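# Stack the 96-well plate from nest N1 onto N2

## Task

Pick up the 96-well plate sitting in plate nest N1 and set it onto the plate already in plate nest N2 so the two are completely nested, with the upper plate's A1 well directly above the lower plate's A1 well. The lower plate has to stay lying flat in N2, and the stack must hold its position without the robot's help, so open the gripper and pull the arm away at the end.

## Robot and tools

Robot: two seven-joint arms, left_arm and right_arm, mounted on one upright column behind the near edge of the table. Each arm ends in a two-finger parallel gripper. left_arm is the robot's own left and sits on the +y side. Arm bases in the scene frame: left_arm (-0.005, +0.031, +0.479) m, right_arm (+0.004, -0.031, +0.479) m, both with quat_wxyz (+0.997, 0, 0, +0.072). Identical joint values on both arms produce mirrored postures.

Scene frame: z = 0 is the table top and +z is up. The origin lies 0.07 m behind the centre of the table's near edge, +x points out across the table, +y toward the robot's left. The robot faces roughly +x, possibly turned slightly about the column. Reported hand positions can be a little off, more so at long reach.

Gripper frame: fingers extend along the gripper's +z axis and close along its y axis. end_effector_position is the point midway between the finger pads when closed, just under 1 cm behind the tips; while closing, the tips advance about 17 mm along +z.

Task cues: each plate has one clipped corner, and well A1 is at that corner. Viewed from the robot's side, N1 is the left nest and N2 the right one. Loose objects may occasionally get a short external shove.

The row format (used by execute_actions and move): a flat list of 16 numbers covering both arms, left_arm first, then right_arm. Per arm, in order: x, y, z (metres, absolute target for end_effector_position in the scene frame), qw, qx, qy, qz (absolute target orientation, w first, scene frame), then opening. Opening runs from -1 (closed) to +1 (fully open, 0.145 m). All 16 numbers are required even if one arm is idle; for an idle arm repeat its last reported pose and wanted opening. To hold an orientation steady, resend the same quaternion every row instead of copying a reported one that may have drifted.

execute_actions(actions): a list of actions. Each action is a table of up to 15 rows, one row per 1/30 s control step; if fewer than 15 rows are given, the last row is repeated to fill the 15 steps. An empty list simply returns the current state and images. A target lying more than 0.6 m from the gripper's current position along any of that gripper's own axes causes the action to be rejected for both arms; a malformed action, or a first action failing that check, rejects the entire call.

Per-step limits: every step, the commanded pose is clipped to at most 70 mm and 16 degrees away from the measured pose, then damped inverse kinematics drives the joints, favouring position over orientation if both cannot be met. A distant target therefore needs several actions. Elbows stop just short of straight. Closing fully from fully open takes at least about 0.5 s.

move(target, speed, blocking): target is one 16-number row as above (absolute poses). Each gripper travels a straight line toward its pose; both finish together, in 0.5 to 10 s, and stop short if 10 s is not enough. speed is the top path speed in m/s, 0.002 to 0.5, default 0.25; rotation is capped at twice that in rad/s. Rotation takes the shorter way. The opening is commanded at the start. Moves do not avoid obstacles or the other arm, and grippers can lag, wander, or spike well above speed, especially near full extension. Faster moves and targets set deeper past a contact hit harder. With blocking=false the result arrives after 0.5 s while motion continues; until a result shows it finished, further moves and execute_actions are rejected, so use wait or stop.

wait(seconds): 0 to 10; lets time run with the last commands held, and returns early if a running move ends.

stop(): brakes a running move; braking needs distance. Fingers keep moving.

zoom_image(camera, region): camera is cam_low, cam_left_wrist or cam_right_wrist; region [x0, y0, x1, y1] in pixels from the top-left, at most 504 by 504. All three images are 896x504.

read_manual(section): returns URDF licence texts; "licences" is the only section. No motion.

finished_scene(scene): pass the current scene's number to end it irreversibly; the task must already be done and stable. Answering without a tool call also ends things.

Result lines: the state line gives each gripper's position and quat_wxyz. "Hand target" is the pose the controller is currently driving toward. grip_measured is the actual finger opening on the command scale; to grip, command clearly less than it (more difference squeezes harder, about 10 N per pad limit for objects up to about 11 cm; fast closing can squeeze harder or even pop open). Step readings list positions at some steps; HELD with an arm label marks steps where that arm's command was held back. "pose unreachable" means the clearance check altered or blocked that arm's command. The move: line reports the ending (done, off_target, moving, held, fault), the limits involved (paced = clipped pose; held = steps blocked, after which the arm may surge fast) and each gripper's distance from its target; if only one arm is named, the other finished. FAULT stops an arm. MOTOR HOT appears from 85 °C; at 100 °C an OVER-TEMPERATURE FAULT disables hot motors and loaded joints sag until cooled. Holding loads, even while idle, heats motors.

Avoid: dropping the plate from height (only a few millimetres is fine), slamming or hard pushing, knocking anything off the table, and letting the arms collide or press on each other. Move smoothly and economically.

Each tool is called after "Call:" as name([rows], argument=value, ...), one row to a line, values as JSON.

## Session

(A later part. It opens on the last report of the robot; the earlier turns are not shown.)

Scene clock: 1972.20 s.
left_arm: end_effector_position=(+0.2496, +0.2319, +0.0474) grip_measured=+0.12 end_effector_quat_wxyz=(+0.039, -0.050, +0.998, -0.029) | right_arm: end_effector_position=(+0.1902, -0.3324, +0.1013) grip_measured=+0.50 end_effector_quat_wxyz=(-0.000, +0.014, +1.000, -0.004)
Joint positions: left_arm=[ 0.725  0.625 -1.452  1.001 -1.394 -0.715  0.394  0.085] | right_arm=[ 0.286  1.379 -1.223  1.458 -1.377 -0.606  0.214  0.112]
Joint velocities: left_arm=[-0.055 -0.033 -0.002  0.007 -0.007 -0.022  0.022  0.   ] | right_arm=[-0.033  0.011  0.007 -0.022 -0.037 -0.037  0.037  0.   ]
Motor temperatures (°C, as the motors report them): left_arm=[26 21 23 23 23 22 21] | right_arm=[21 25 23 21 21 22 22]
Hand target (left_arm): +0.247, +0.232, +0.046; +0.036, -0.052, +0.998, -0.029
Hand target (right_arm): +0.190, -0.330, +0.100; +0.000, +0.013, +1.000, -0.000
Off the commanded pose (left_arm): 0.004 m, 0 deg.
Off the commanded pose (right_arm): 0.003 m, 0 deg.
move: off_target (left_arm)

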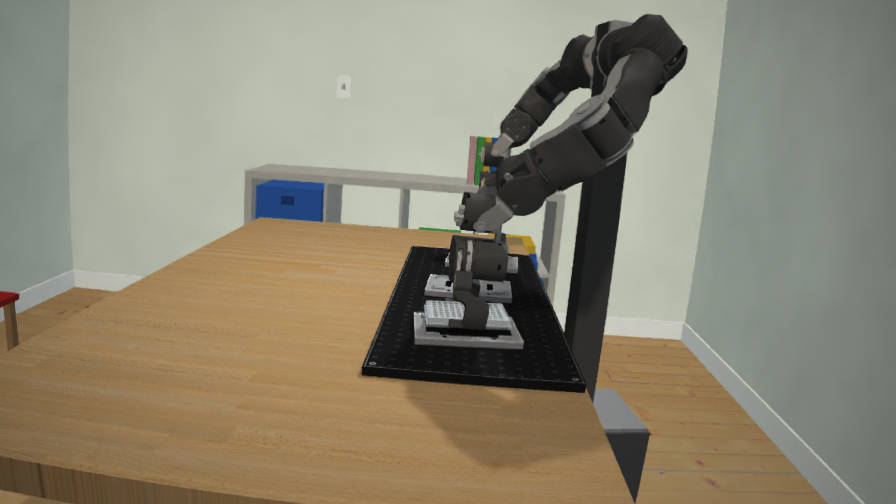

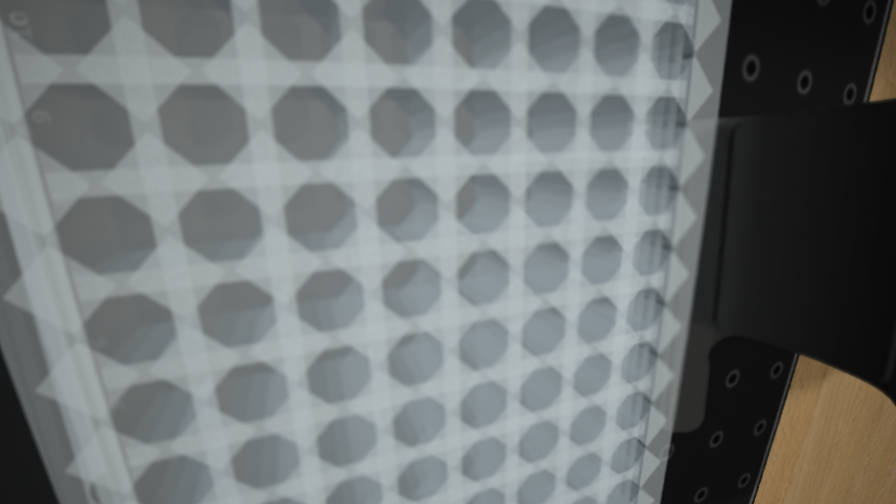

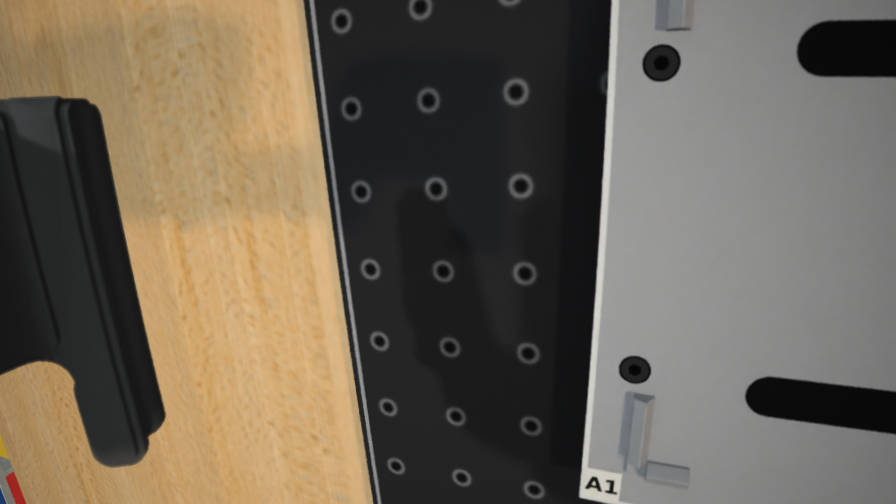

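Call:
execute_actions([
  [[0.248,0.2318,0.0455,0.036,-0.052,0.9977,-0.029,-0.15,0.19,-0.33,0.10,0,0.0131,0.9999,0,0.5],[0.248,0.2318,0.0455,0.036,-0.052,0.9977,-0.029,-0.1,0.19,-0.33,0.10,0,0.0131,0.9999,0,0.5],[0.248,0.2318,0.0455,0.036,-0.052,0.9977,-0.029,-0.05,0.19,-0.33,0.10,0,0.0131,0.9999,0,0.5],[0.248,0.2318,0.0455,0.036,-0.052,0.9977,-0.029,0.0,0.19,-0.33,0.10,0,0.0131,0.9999,0,0.5],[0.248,0.2318,0.0455,0.036,-0.052,0.9977,-0.029,0.04,0.19,-0.33,0.10,0,0.0131,0.9999,0,0.5],[0.248,0.2318,0.0455,0.036,-0.052,0.9977,-0.029,0.08,0.19,-0.33,0.10,0,0.0131,0.9999,0,0.5],[0.248,0.2318,0.0455,0.036,-0.052,0.9977,-0.029,0.11,0.19,-0.33,0.10,0,0.0131,0.9999,0,0.5],[0.248,0.2318,0.0455,0.036,-0.052,0.9977,-0.029,0.14,0.19,-0.33,0.10,0,0.0131,0.9999,0,0.5],[0.248,0.2318,0.0455,0.036,-0.052,0.9977,-0.029,0.17,0.19,-0.33,0.10,0,0.0131,0.9999,0,0.5],[0.248,0.2318,0.0455,0.036,-0.052,0.9977,-0.029,0.20,0.19,-0.33,0.10,0,0.0131,0.9999,0,0.5],[0.248,0.2318,0.0455,0.036,-0.052,0.9977,-0.029,0.23,0.19,-0.33,0.10,0,0.0131,0.9999,0,0.5],[0.248,0.2318,0.0455,0.036,-0.052,0.9977,-0.029,0.26,0.19,-0.33,0.10,0,0.0131,0.9999,0,0.5],[0.248,0.2318,0.0455,0.036,-0.052,0.9977,-0.029,0.30,0.19,-0.33,0.10,0,0.0131,0.9999,0,0.5],[0.248,0.2318,0.0455,0.036,-0.052,0.9977,-0.029,0.34,0.19,-0.33,0.10,0,0.0131,0.9999,0,0.5],[0.248,0.2318,0.0455,0.036,-0.052,0.9977,-0.029,0.38,0.19,-0.33,0.10,0,0.0131,0.9999,0,0.5]],
  [[0.248,0.2318,0.0455,0.036,-0.052,0.9977,-0.029,0.45,0.19,-0.33,0.10,0,0.0131,0.9999,0,0.5],[0.248,0.2318,0.0455,0.036,-0.052,0.9977,-0.029,0.5,0.19,-0.33,0.10,0,0.0131,0.9999,0,0.5]],
])

Call:
zoom_image(camera="cam_low", region=[405,290,535,355])

Scene clock: 1999.20 s.
left_arm: end_effector_position=(+0.2483, +0.2326, +0.0459) grip_measured=+0.50 end_effector_quat_wxyz=(+0.036, -0.051, +0.998, -0.028) | right_arm: end_effector_position=(+0.1902, -0.3324, +0.1013) grip_measured=+0.50 end_effector_quat_wxyz=(-0.000, +0.014, +1.000, -0.004)
Joint positions: left_arm=[ 0.722  0.623 -1.451  0.994 -1.394 -0.716  0.394  0.112] | right_arm=[ 0.286  1.379 -1.223  1.458 -1.377 -0.606  0.214  0.112]
Joint velocities: left_arm=[-0.099  0.055 -0.012 -0.017 -0.037  0.007  0.051  0.   ] | right_arm=[ 0.011  0.011 -0.002  0.012  0.022 -0.037 -0.022 -0.   ]
Motor temperatures (°C, as the motors report them): left_arm=[26 21 23 23 23 22 21] | right_arm=[21 25 23 21 21 22 22]
Hand target (left_arm): +0.248, +0.232, +0.046; +0.036, -0.052, +0.998, -0.029
Hand target (right_arm): +0.190, -0.330, +0.100; +0.000, +0.013, +1.000, -0.000
Off the commanded pose (left_arm): 0.001 m, 0 deg.
Off the commanded pose (right_arm): 0.003 m, 0 deg.
Step readings (end_effector_position; steps 1 to 15: 1st action; 16 to 30: 2nd action):
0: left_arm (+0.2496, +0.2319, +0.0474) | right_arm (+0.1902, -0.3324, +0.1013)
1: left_arm (+0.2497, +0.2322, +0.0471) | right_arm (+0.1902, -0.3324, +0.1013)
2: left_arm (+0.2497, +0.2322, +0.0471) | right_arm (+0.1902, -0.3324, +0.1013)
4: left_arm (+0.2497, +0.2322, +0.0471) | right_arm (+0.1902, -0.3324, +0.1013)
8: left_arm (+0.2496, +0.2324, +0.0469) | right_arm (+0.1902, -0.3324, +0.1013)
15: left_arm (+0.2483, +0.2326, +0.0459) | right_arm (+0.1902, -0.3324, +0.1013)
16: left_arm (+0.2483, +0.2326, +0.0459) | right_arm (+0.1902, -0.3324, +0.1013)
17: left_arm (+0.2483, +0.2326, +0.0459) | right_arm (+0.1902, -0.3324, +0.1013)
19: left_arm (+0.2483, +0.2326, +0.0459) | right_arm (+0.1902, -0.3324, +0.1013)
23: left_arm (+0.2483, +0.2326, +0.0459) | right_arm (+0.1902, -0.3324, +0.1013)
30: end_effector_position above

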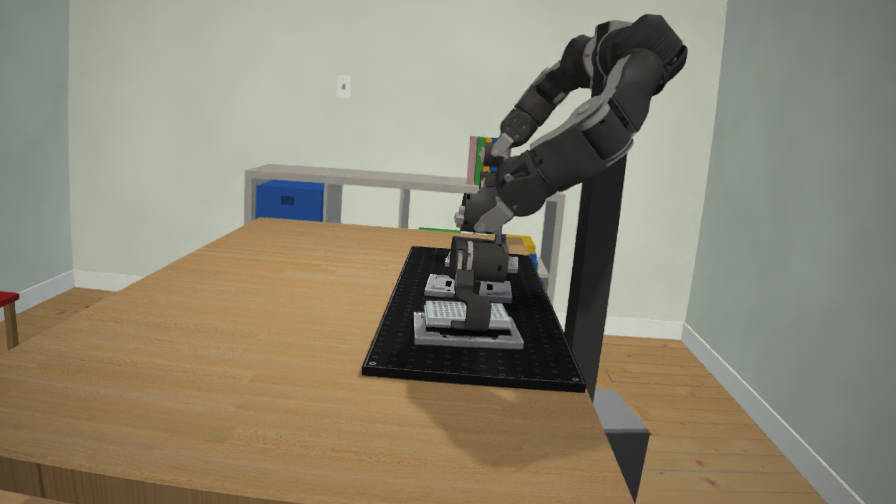

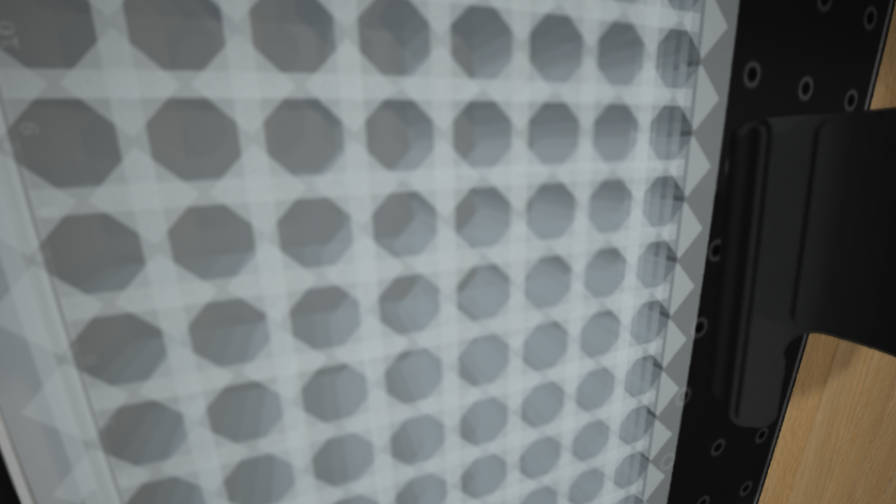

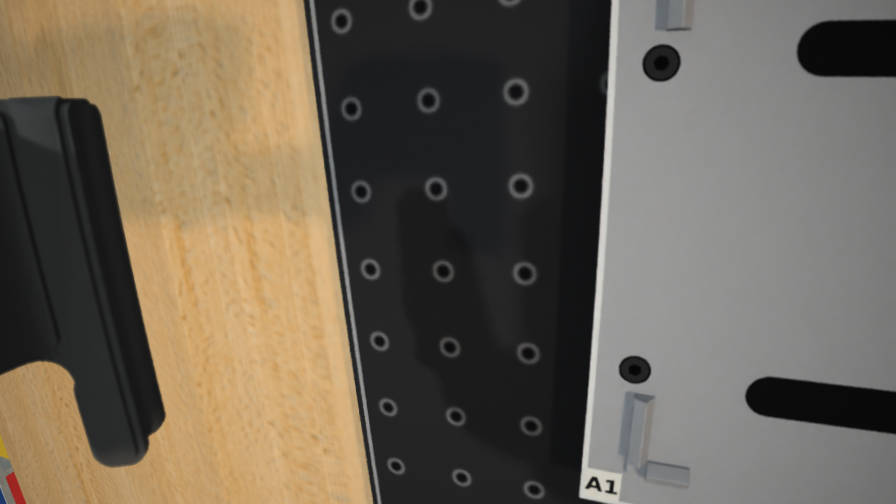

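Region (405, 290, 535, 355) of cam_low's 896x504 image, scaled by 3.877, with more detail than that image has.

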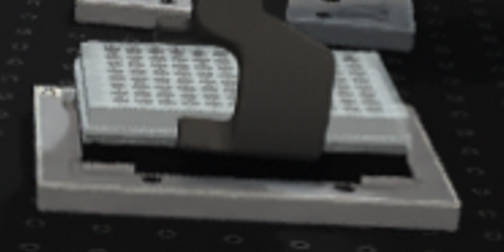

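Call:
move(target=[0.248,0.2318,0.085,0.030,-0.052,0.9977,-0.029,0.5,0.19,-0.33,0.10,0,0.0131,0.9999,0,0.5], speed=0.03)

Call:
zoom_image(camera="cam_low", region=[405,290,535,355])

Scene clock: 2012.97 s.
left_arm: end_effector_position=(+0.2474, +0.2312, +0.0843) grip_measured=+0.50 end_effector_quat_wxyz=(+0.031, -0.052, +0.998, -0.031) | right_arm: end_effector_position=(+0.1902, -0.3324, +0.1013) grip_measured=+0.50 end_effector_quat_wxyz=(-0.000, +0.014, +1.000, -0.004)
Joint positions: left_arm=[ 0.786  0.74  -1.446  1.217 -1.231 -0.764  0.567  0.112] | right_arm=[ 0.286  1.379 -1.223  1.458 -1.377 -0.606  0.214  0.112]
Joint velocities: left_arm=[-0.099 -0.011 -0.002 -0.002 -0.066  0.007  0.037 -0.   ] | right_arm=[-0.121 -0.033  0.007 -0.007  0.037  0.007  0.066 -0.   ]
Motor temperatures (°C, as the motors report them): left_arm=[26 21 23 23 23 22 21] | right_arm=[21 25 23 21 21 22 22]
Hand target (left_arm): +0.248, +0.232, +0.085; +0.031, -0.052, +0.998, -0.028
Hand target (right_arm): +0.190, -0.330, +0.100; +0.000, +0.013, +1.000, -0.000
Off the commanded pose (left_arm): 0.001 m, 0 deg.
Off the commanded pose (right_arm): 0.003 m, 0 deg.
move: done

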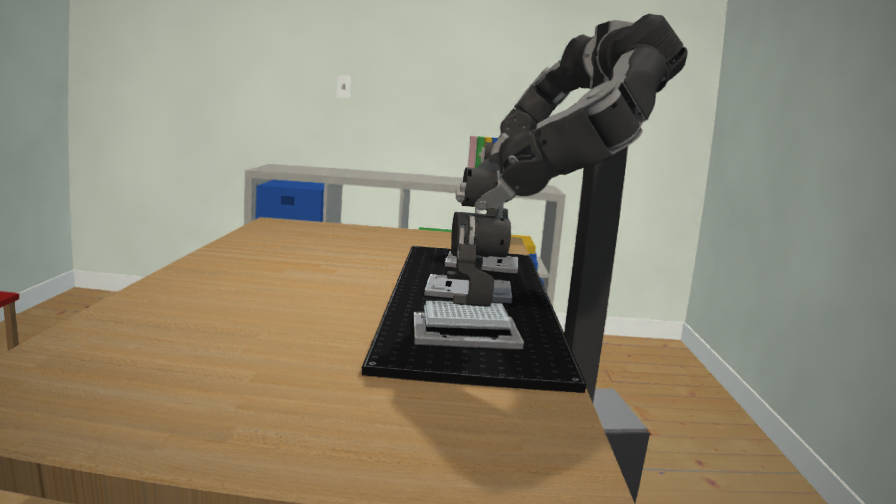

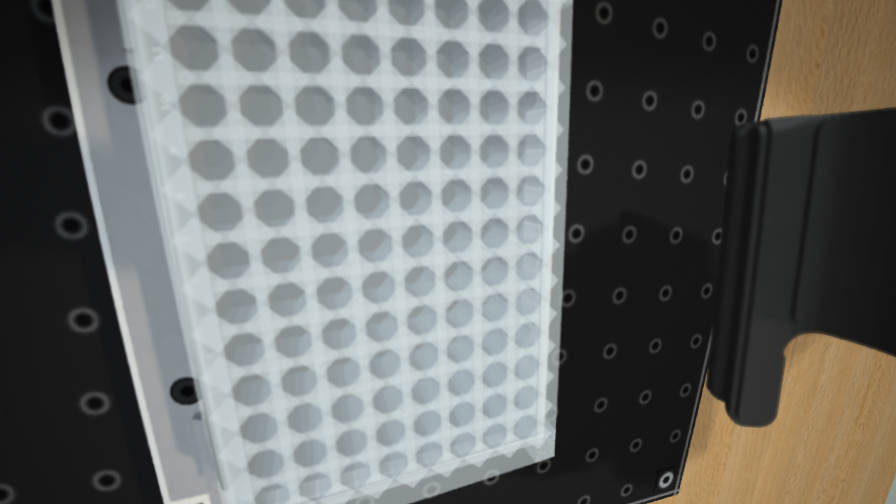

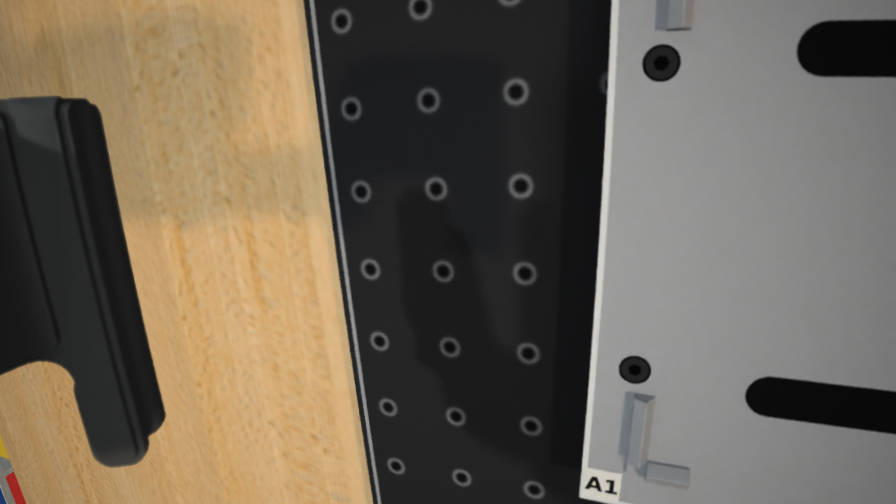

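Region (405, 290, 535, 355) of cam_low's 896x504 image, scaled by 3.877, with more detail than that image has.

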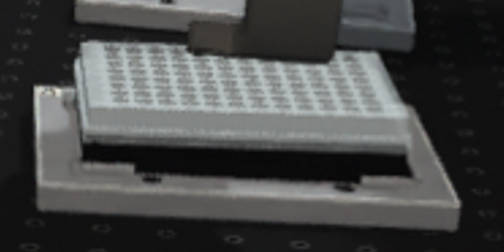

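Call:
zoom_image(camera="cam_low", region=[415,305,475,345])

Call:
zoom_image(camera="cam_low", region=[470,305,530,345])

Region (415, 305, 475, 345) of cam_low's 896x504 image, scaled by 8.400, with more detail than that image has.

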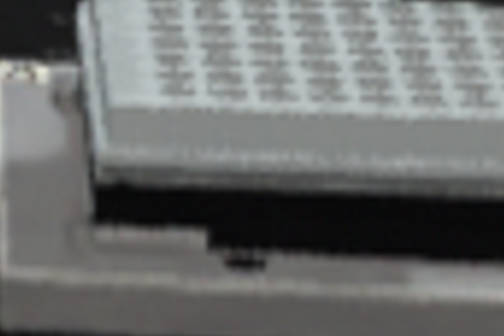

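Region (470, 305, 530, 345) of cam_low's 896x504 image, scaled by 8.400, with more detail than that image has.

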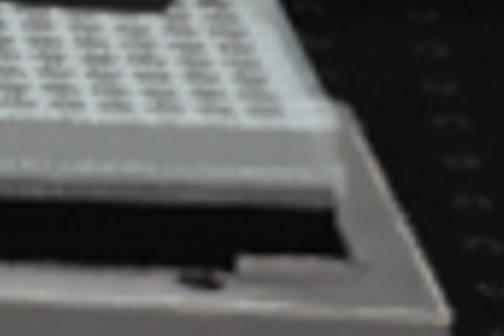

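Call:
move(target=[0.205,0.2285,0.075,0.030,-0.052,0.9977,-0.029,0.5,0.19,-0.33,0.10,0,0.0131,0.9999,0,0.5], speed=0.03)

Scene clock: 2076.07 s.
left_arm: end_effector_position=(+0.2060, +0.2275, +0.0754) grip_measured=+0.50 end_effector_quat_wxyz=(+0.030, -0.052, +0.998, -0.033) | right_arm: end_effector_position=(+0.1902, -0.3324, +0.1013) grip_measured=+0.50 end_effector_quat_wxyz=(-0.000, +0.014, +1.000, -0.004)
Joint positions: left_arm=[ 0.675  0.845 -1.446  1.39  -1.249 -0.657  0.598  0.112] | right_arm=[ 0.286  1.379 -1.223  1.458 -1.377 -0.606  0.214  0.112]
Joint velocities: left_arm=[-0.055  0.033 -0.017 -0.002  0.022  0.022 -0.051 -0.   ] | right_arm=[ 0.011  0.033 -0.002  0.007  0.081  0.051  0.007  0.   ]
Motor temperatures (°C, as the motors report them): left_arm=[27 21 23 23 23 21 21] | right_arm=[21 25 23 21 21 22 22]
Hand target (left_arm): +0.206, +0.229, +0.075; +0.031, -0.053, +0.998, -0.029
Hand target (right_arm): +0.190, -0.330, +0.100; +0.000, +0.013, +1.000, -0.000
Off the commanded pose (left_arm): 0.001 m, 0 deg.
Off the commanded pose (right_arm): 0.003 m, 0 deg.
move: done

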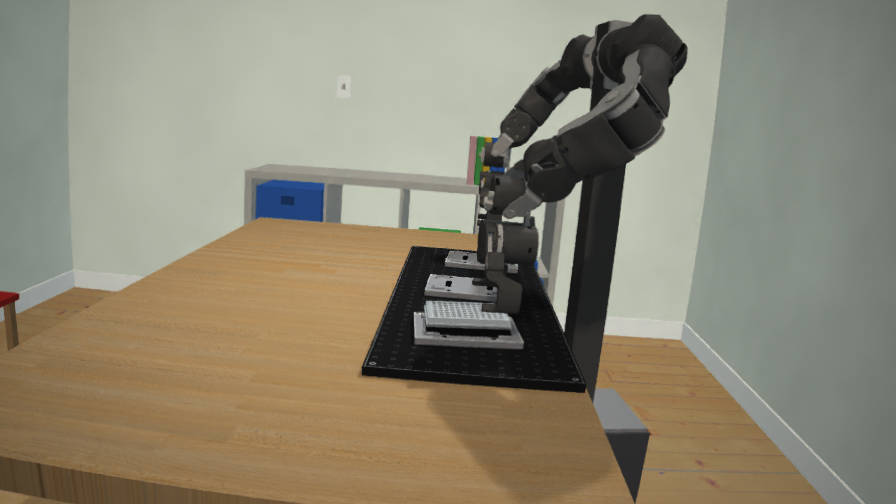

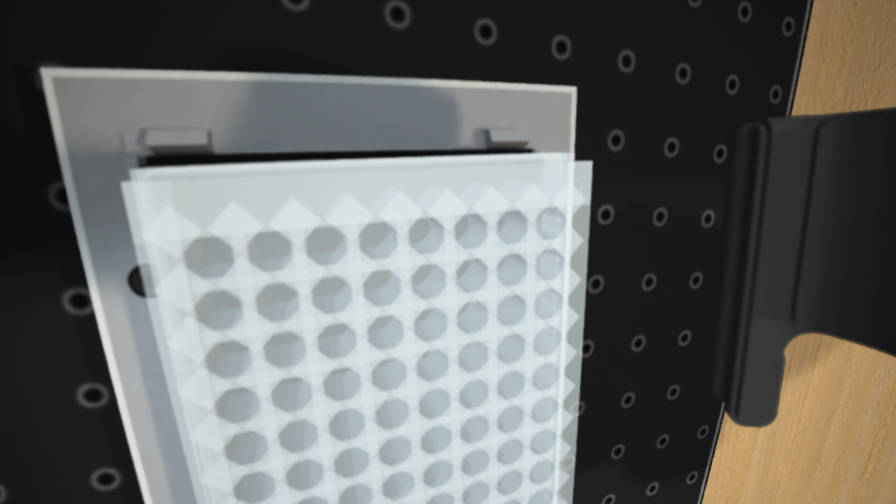

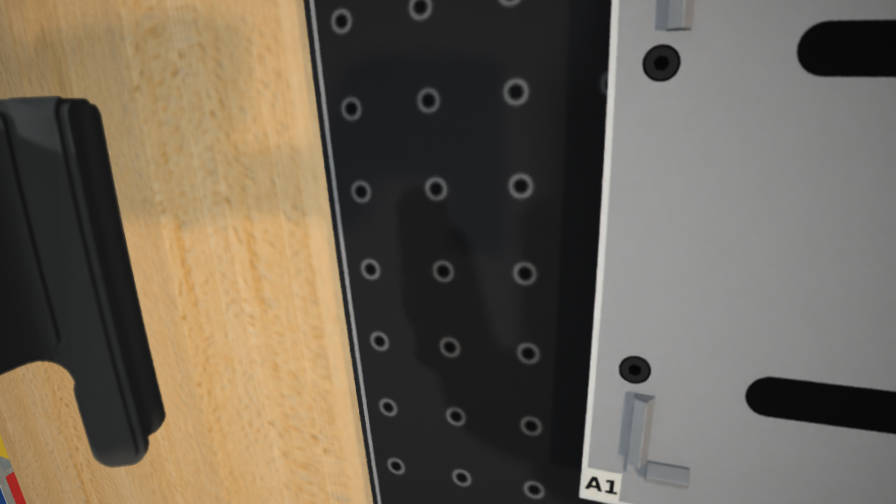

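Call:
zoom_image(camera="cam_left_wrist", region=[100,110,352,250])

Call:
zoom_image(camera="cam_left_wrist", region=[400,110,652,250])

Region (100, 110, 352, 250) of cam_left_wrist's 896x504 image, scaled by 2.000, with more detail than that image has.

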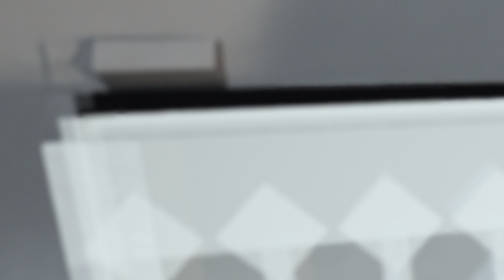

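Region (400, 110, 652, 250) of cam_left_wrist's 896x504 image, scaled by 2.000, with more detail than that image has.

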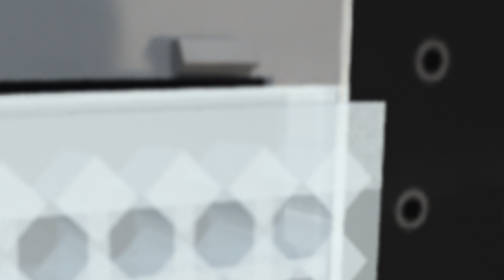

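Call:
move(target=[0.272,0.233,0.070,0.030,-0.040,0.9983,-0.029,0.4,0.19,-0.33,0.10,0,0.0131,0.9999,0,0.5], speed=0.04)

Call:
move(target=[0.272,0.233,0.043,0.030,-0.040,0.9983,-0.029,0.4,0.19,-0.33,0.10,0,0.0131,0.9999,0,0.5], speed=0.015)

Scene clock: 2197.97 s.
left_arm: end_effector_position=(+0.2705, +0.2322, +0.0689) grip_measured=+0.40 end_effector_quat_wxyz=(+0.031, -0.041, +0.998, -0.028) | right_arm: end_effector_position=(+0.1902, -0.3324, +0.1013) grip_measured=+0.50 end_effector_quat_wxyz=(-0.000, +0.014, +1.000, -0.004)
Joint positions: left_arm=[ 0.858  0.61  -1.555  0.982 -1.292 -0.771  0.404  0.105] | right_arm=[ 0.286  1.379 -1.223  1.458 -1.377 -0.606  0.214  0.112]
Joint velocities: left_arm=[ 0.033  0.033 -0.007 -0.017  0.007  0.066 -0.007 -0.   ] | right_arm=[-0.077  0.055 -0.012  0.002 -0.037 -0.125  0.022  0.   ]
Motor temperatures (°C, as the motors report them): left_arm=[26 21 23 23 23 21 21] | right_arm=[21 25 23 21 21 22 22]
Hand target (left_arm): +0.271, +0.232, +0.069; +0.031, -0.039, +0.998, -0.029
Hand target (right_arm): +0.190, -0.330, +0.100; +0.000, +0.013, +1.000, -0.000
Off the commanded pose (left_arm): 0.002 m, 0 deg.
Off the commanded pose (right_arm): 0.003 m, 0 deg.
joint sent to its limit (left arm) — the command would take joint 3 (upper arm roll) past its lower limit and joint 6 (wrist pitch) past its lower limit, so those joints were sent only as far as their limits.
move: done

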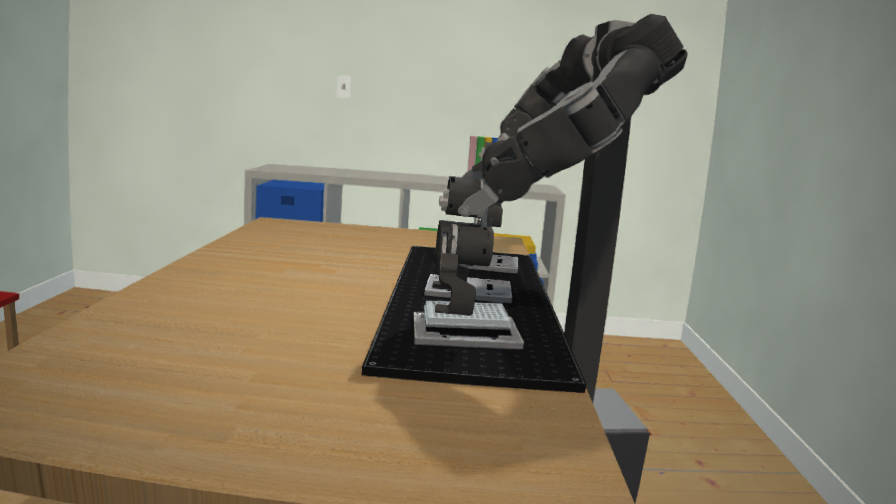

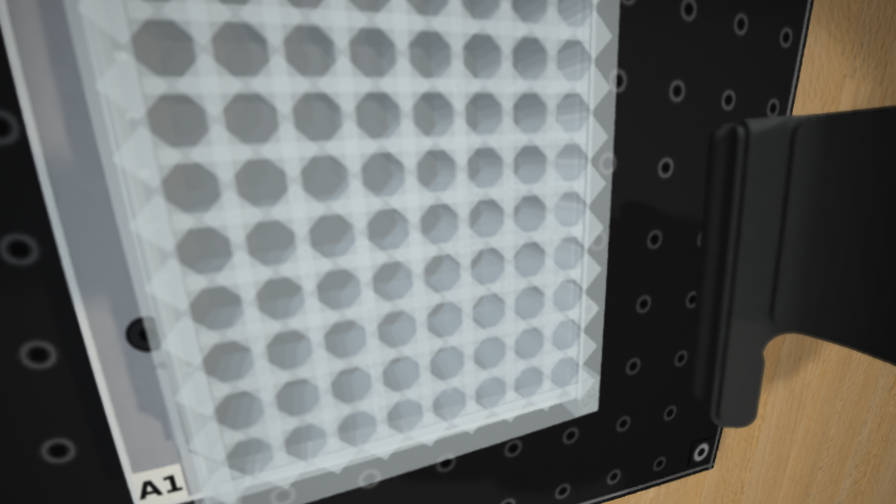

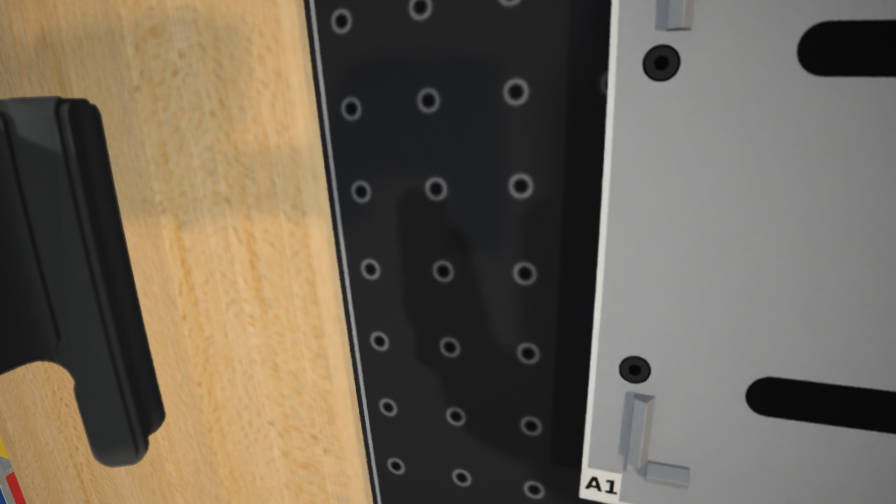

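Scene clock: 2199.93 s.
left_arm: end_effector_position=(+0.2727, +0.2337, +0.0437) grip_measured=+0.40 end_effector_quat_wxyz=(+0.030, -0.040, +0.998, -0.028) | right_arm: end_effector_position=(+0.1902, -0.3324, +0.1013) grip_measured=+0.50 end_effector_quat_wxyz=(-0.000, +0.014, +1.000, -0.004)
Joint positions: left_arm=[ 0.817  0.506 -1.555  0.779 -1.409 -0.757  0.257  0.105] | right_arm=[ 0.286  1.379 -1.223  1.458 -1.377 -0.606  0.214  0.112]
Joint velocities: left_arm=[ 0.033 -0.099  0.007  0.002  0.037  0.022  0.007  0.   ] | right_arm=[-0.011 -0.121 -0.002  0.007 -0.066 -0.154 -0.066 -0.   ]
Motor temperatures (°C, as the motors report them): left_arm=[26 21 23 23 23 21 21] | right_arm=[21 25 23 21 21 22 22]
Hand target (left_arm): +0.272, +0.233, +0.043; +0.029, -0.040, +0.998, -0.029
Hand target (right_arm): +0.190, -0.330, +0.100; +0.000, +0.013, +1.000, -0.000
Off the commanded pose (left_arm): 0.001 m, 0 deg.
Off the commanded pose (right_arm): 0.003 m, 0 deg.
move: done

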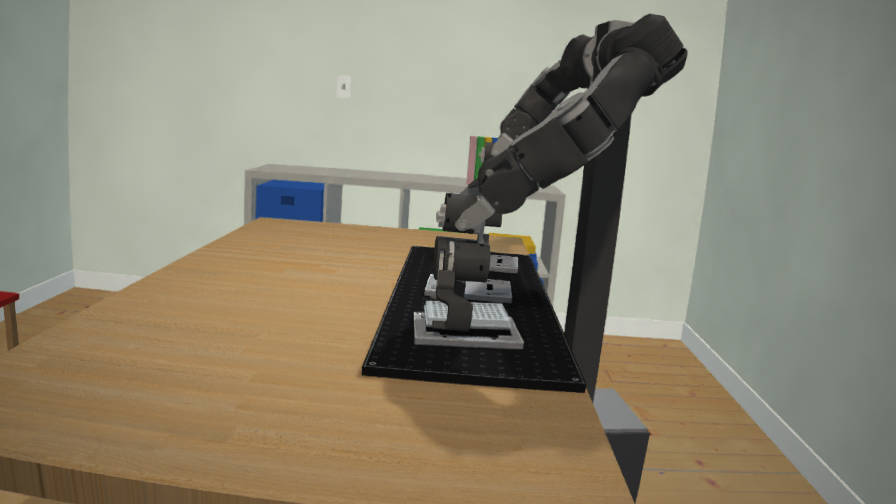

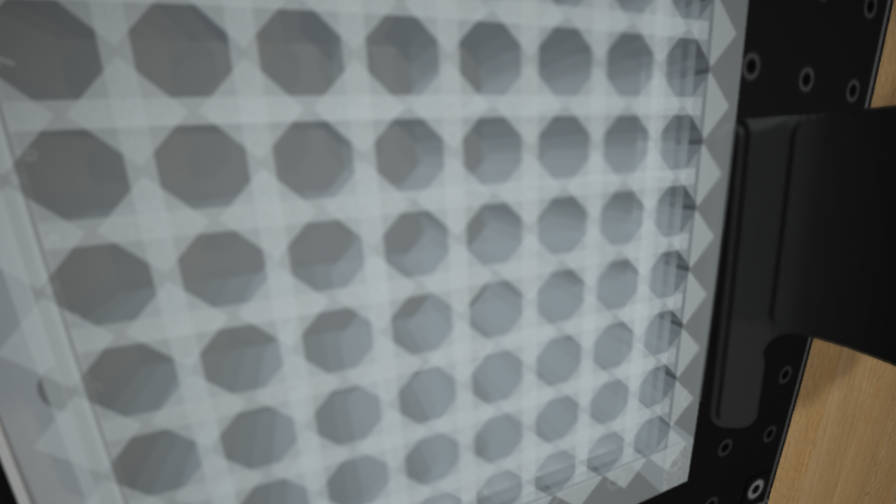

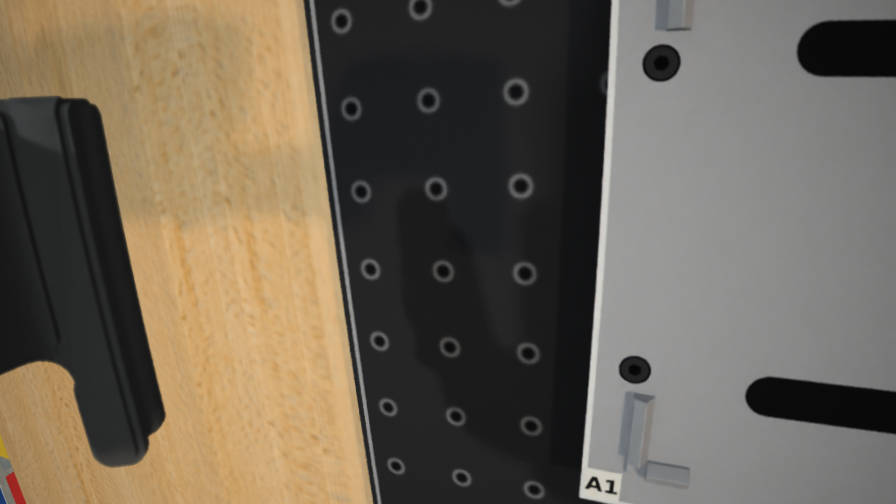

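Call:
execute_actions(actions=[])

Scene clock: 2227.93 s.
left_arm: end_effector_position=(+0.2727, +0.2336, +0.0437) grip_measured=+0.40 end_effector_quat_wxyz=(+0.030, -0.040, +0.998, -0.028) | right_arm: end_effector_position=(+0.1902, -0.3324, +0.1013) grip_measured=+0.50 end_effector_quat_wxyz=(-0.000, +0.014, +1.000, -0.004)
Joint positions: left_arm=[ 0.817  0.506 -1.555  0.779 -1.409 -0.757  0.256  0.105] | right_arm=[ 0.286  1.379 -1.223  1.458 -1.377 -0.606  0.214  0.112]
Joint velocities: left_arm=[-0.033  0.011 -0.002 -0.017 -0.007 -0.007 -0.022 -0.   ] | right_arm=[ 0.121 -0.011 -0.027  0.027  0.007 -0.007  0.051 -0.   ]
Motor temperatures (°C, as the motors report them): left_arm=[27 21 23 23 23 21 21] | right_arm=[21 25 23 21 21 22 22]
Hand target (left_arm): +0.272, +0.233, +0.043; +0.029, -0.040, +0.998, -0.030
Hand target (right_arm): +0.190, -0.330, +0.100; +0.000, +0.013, +1.000, -0.000
Off the commanded pose (left_arm): 0.001 m, 0 deg.
Off the commanded pose (right_arm): 0.003 m, 0 deg.

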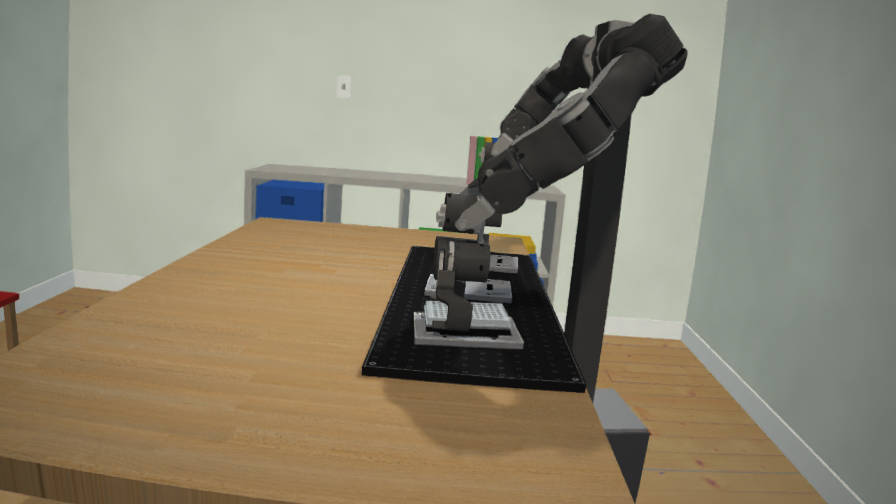

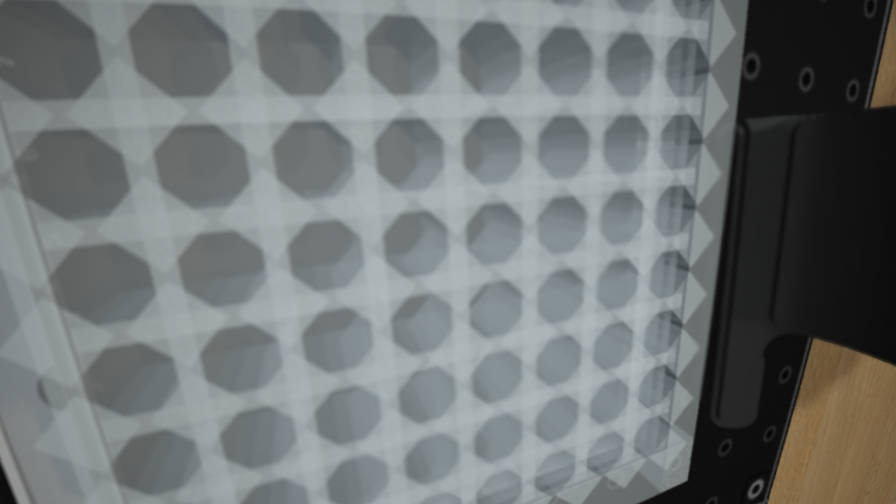

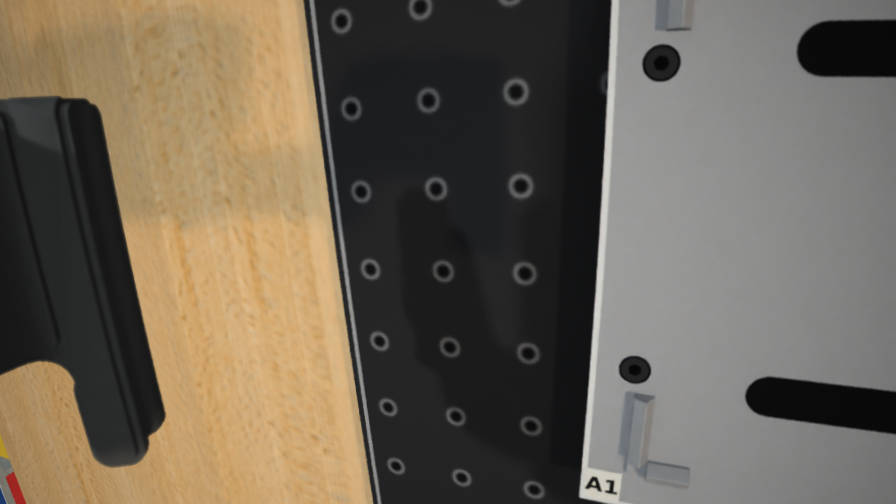

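Call:
move(target=[0.272,0.2275,0.043,0.030,-0.040,0.9983,-0.029,0.4,0.19,-0.33,0.10,0,0.0131,0.9999,0,0.5], speed=0.004)

Scene clock: 2235.60 s.
left_arm: end_effector_position=(+0.2724, +0.2282, +0.0437) grip_measured=+0.40 end_effector_quat_wxyz=(+0.030, -0.040, +0.998, -0.030) | right_arm: end_effector_position=(+0.1902, -0.3324, +0.1013) grip_measured=+0.50 end_effector_quat_wxyz=(-0.000, +0.014, +1.000, -0.004)
Joint positions: left_arm=[ 0.815  0.503 -1.555  0.794 -1.394 -0.752  0.277  0.105] | right_arm=[ 0.286  1.379 -1.223  1.458 -1.377 -0.606  0.214  0.112]
Joint velocities: left_arm=[ 0.011  0.033 -0.007 -0.002 -0.007  0.007  0.007  0.   ] | right_arm=[-0.055 -0.033  0.017  0.022 -0.022 -0.022 -0.007 -0.   ]
Motor temperatures (°C, as the motors report them): left_arm=[27 21 23 23 23 21 21] | right_arm=[21 25 23 21 21 22 22]
Hand target (left_arm): +0.272, +0.228, +0.043; +0.030, -0.040, +0.998, -0.029
Hand target (right_arm): +0.190, -0.330, +0.100; +0.000, +0.013, +1.000, -0.000
Off the commanded pose (left_arm): 0.001 m, 0 deg.
Off the commanded pose (right_arm): 0.003 m, 0 deg.
move: done

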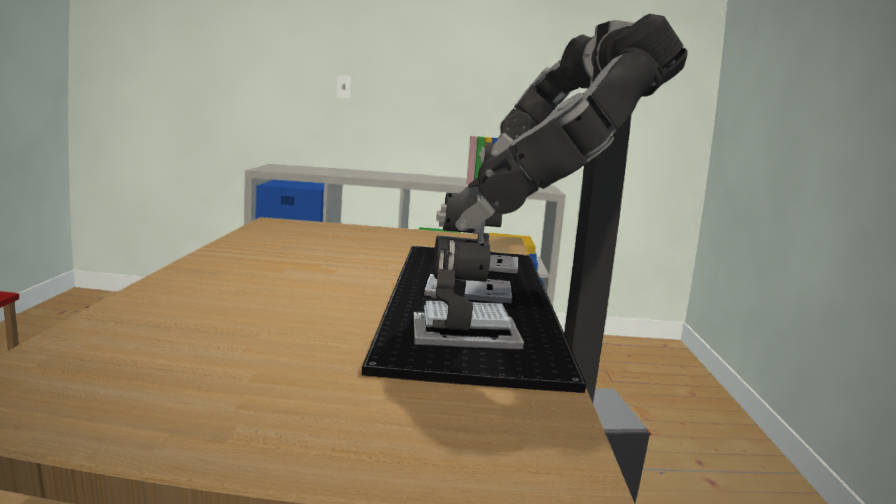

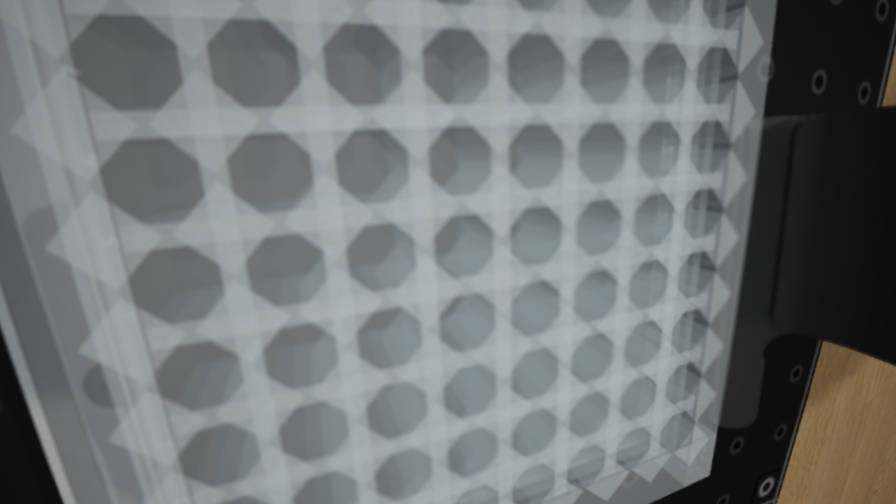

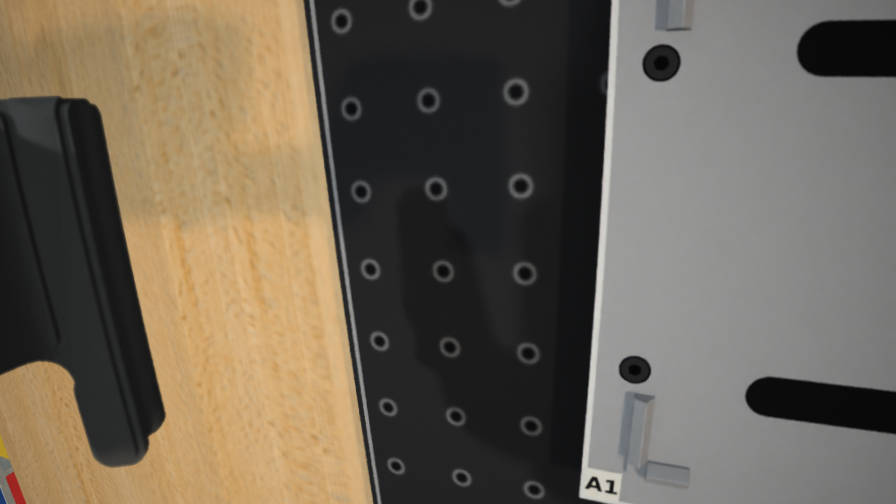

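Call:
move(target=[0.272,0.2245,0.043,0.030,-0.040,0.9983,-0.029,0.4,0.19,-0.33,0.10,0,0.0131,0.9999,0,0.5], speed=0.002)

Scene clock: 2248.43 s.
left_arm: end_effector_position=(+0.2725, +0.2252, +0.0437) grip_measured=+0.40 end_effector_quat_wxyz=(+0.030, -0.040, +0.998, -0.030) | right_arm: end_effector_position=(+0.1902, -0.3324, +0.1013) grip_measured=+0.50 end_effector_quat_wxyz=(-0.000, +0.014, +1.000, -0.004)
Joint positions: left_arm=[ 0.814  0.499 -1.555  0.801 -1.384 -0.749  0.291  0.105] | right_arm=[ 0.286  1.379 -1.223  1.458 -1.377 -0.606  0.214  0.112]
Joint velocities: left_arm=[ 0.033 -0.055 -0.007 -0.007 -0.037  0.051 -0.022 -0.   ] | right_arm=[-0.033 -0.033  0.007 -0.007 -0.051 -0.022  0.037  0.   ]
Motor temperatures (°C, as the motors report them): left_arm=[27 21 23 23 23 21 21] | right_arm=[21 25 23 21 21 22 22]
Hand target (left_arm): +0.272, +0.224, +0.043; +0.030, -0.040, +0.998, -0.029
Hand target (right_arm): +0.190, -0.330, +0.100; +0.000, +0.013, +1.000, -0.000
Off the commanded pose (left_arm): 0.001 m, 0 deg.
Off the commanded pose (right_arm): 0.003 m, 0 deg.
move: done

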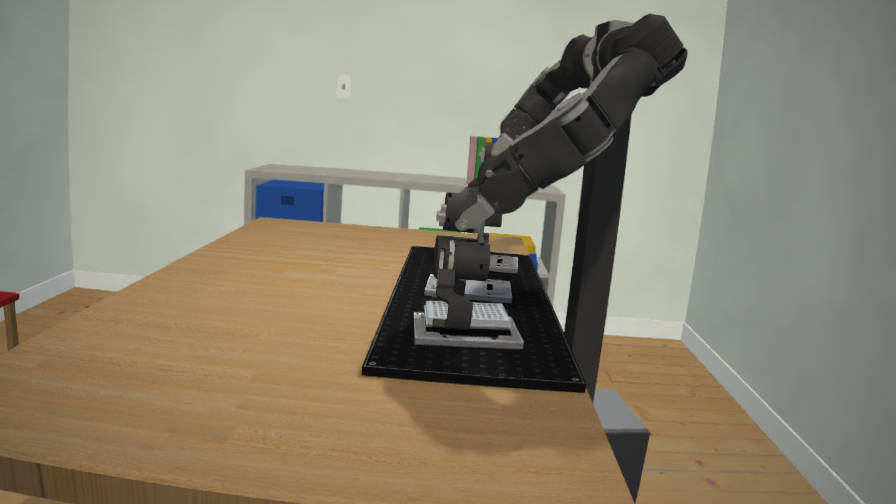

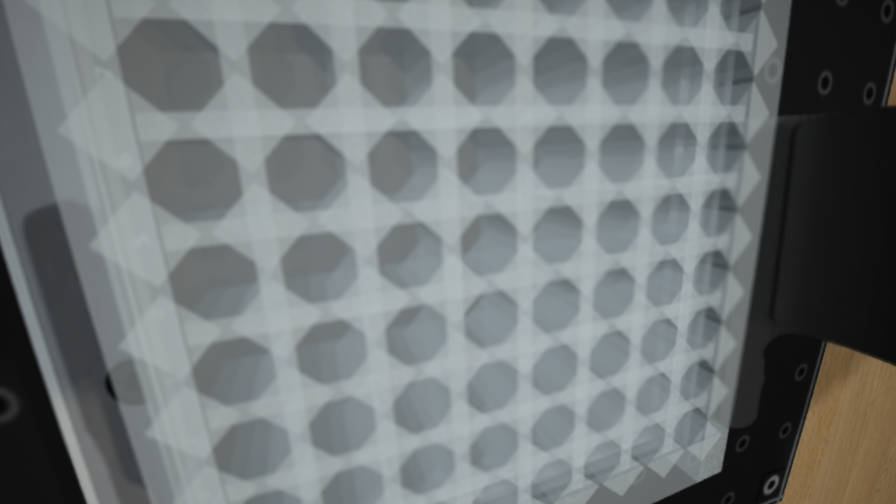

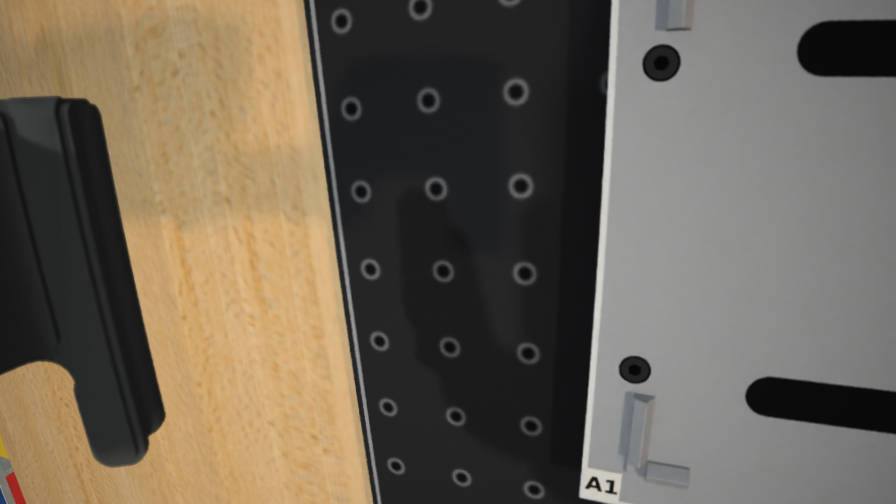

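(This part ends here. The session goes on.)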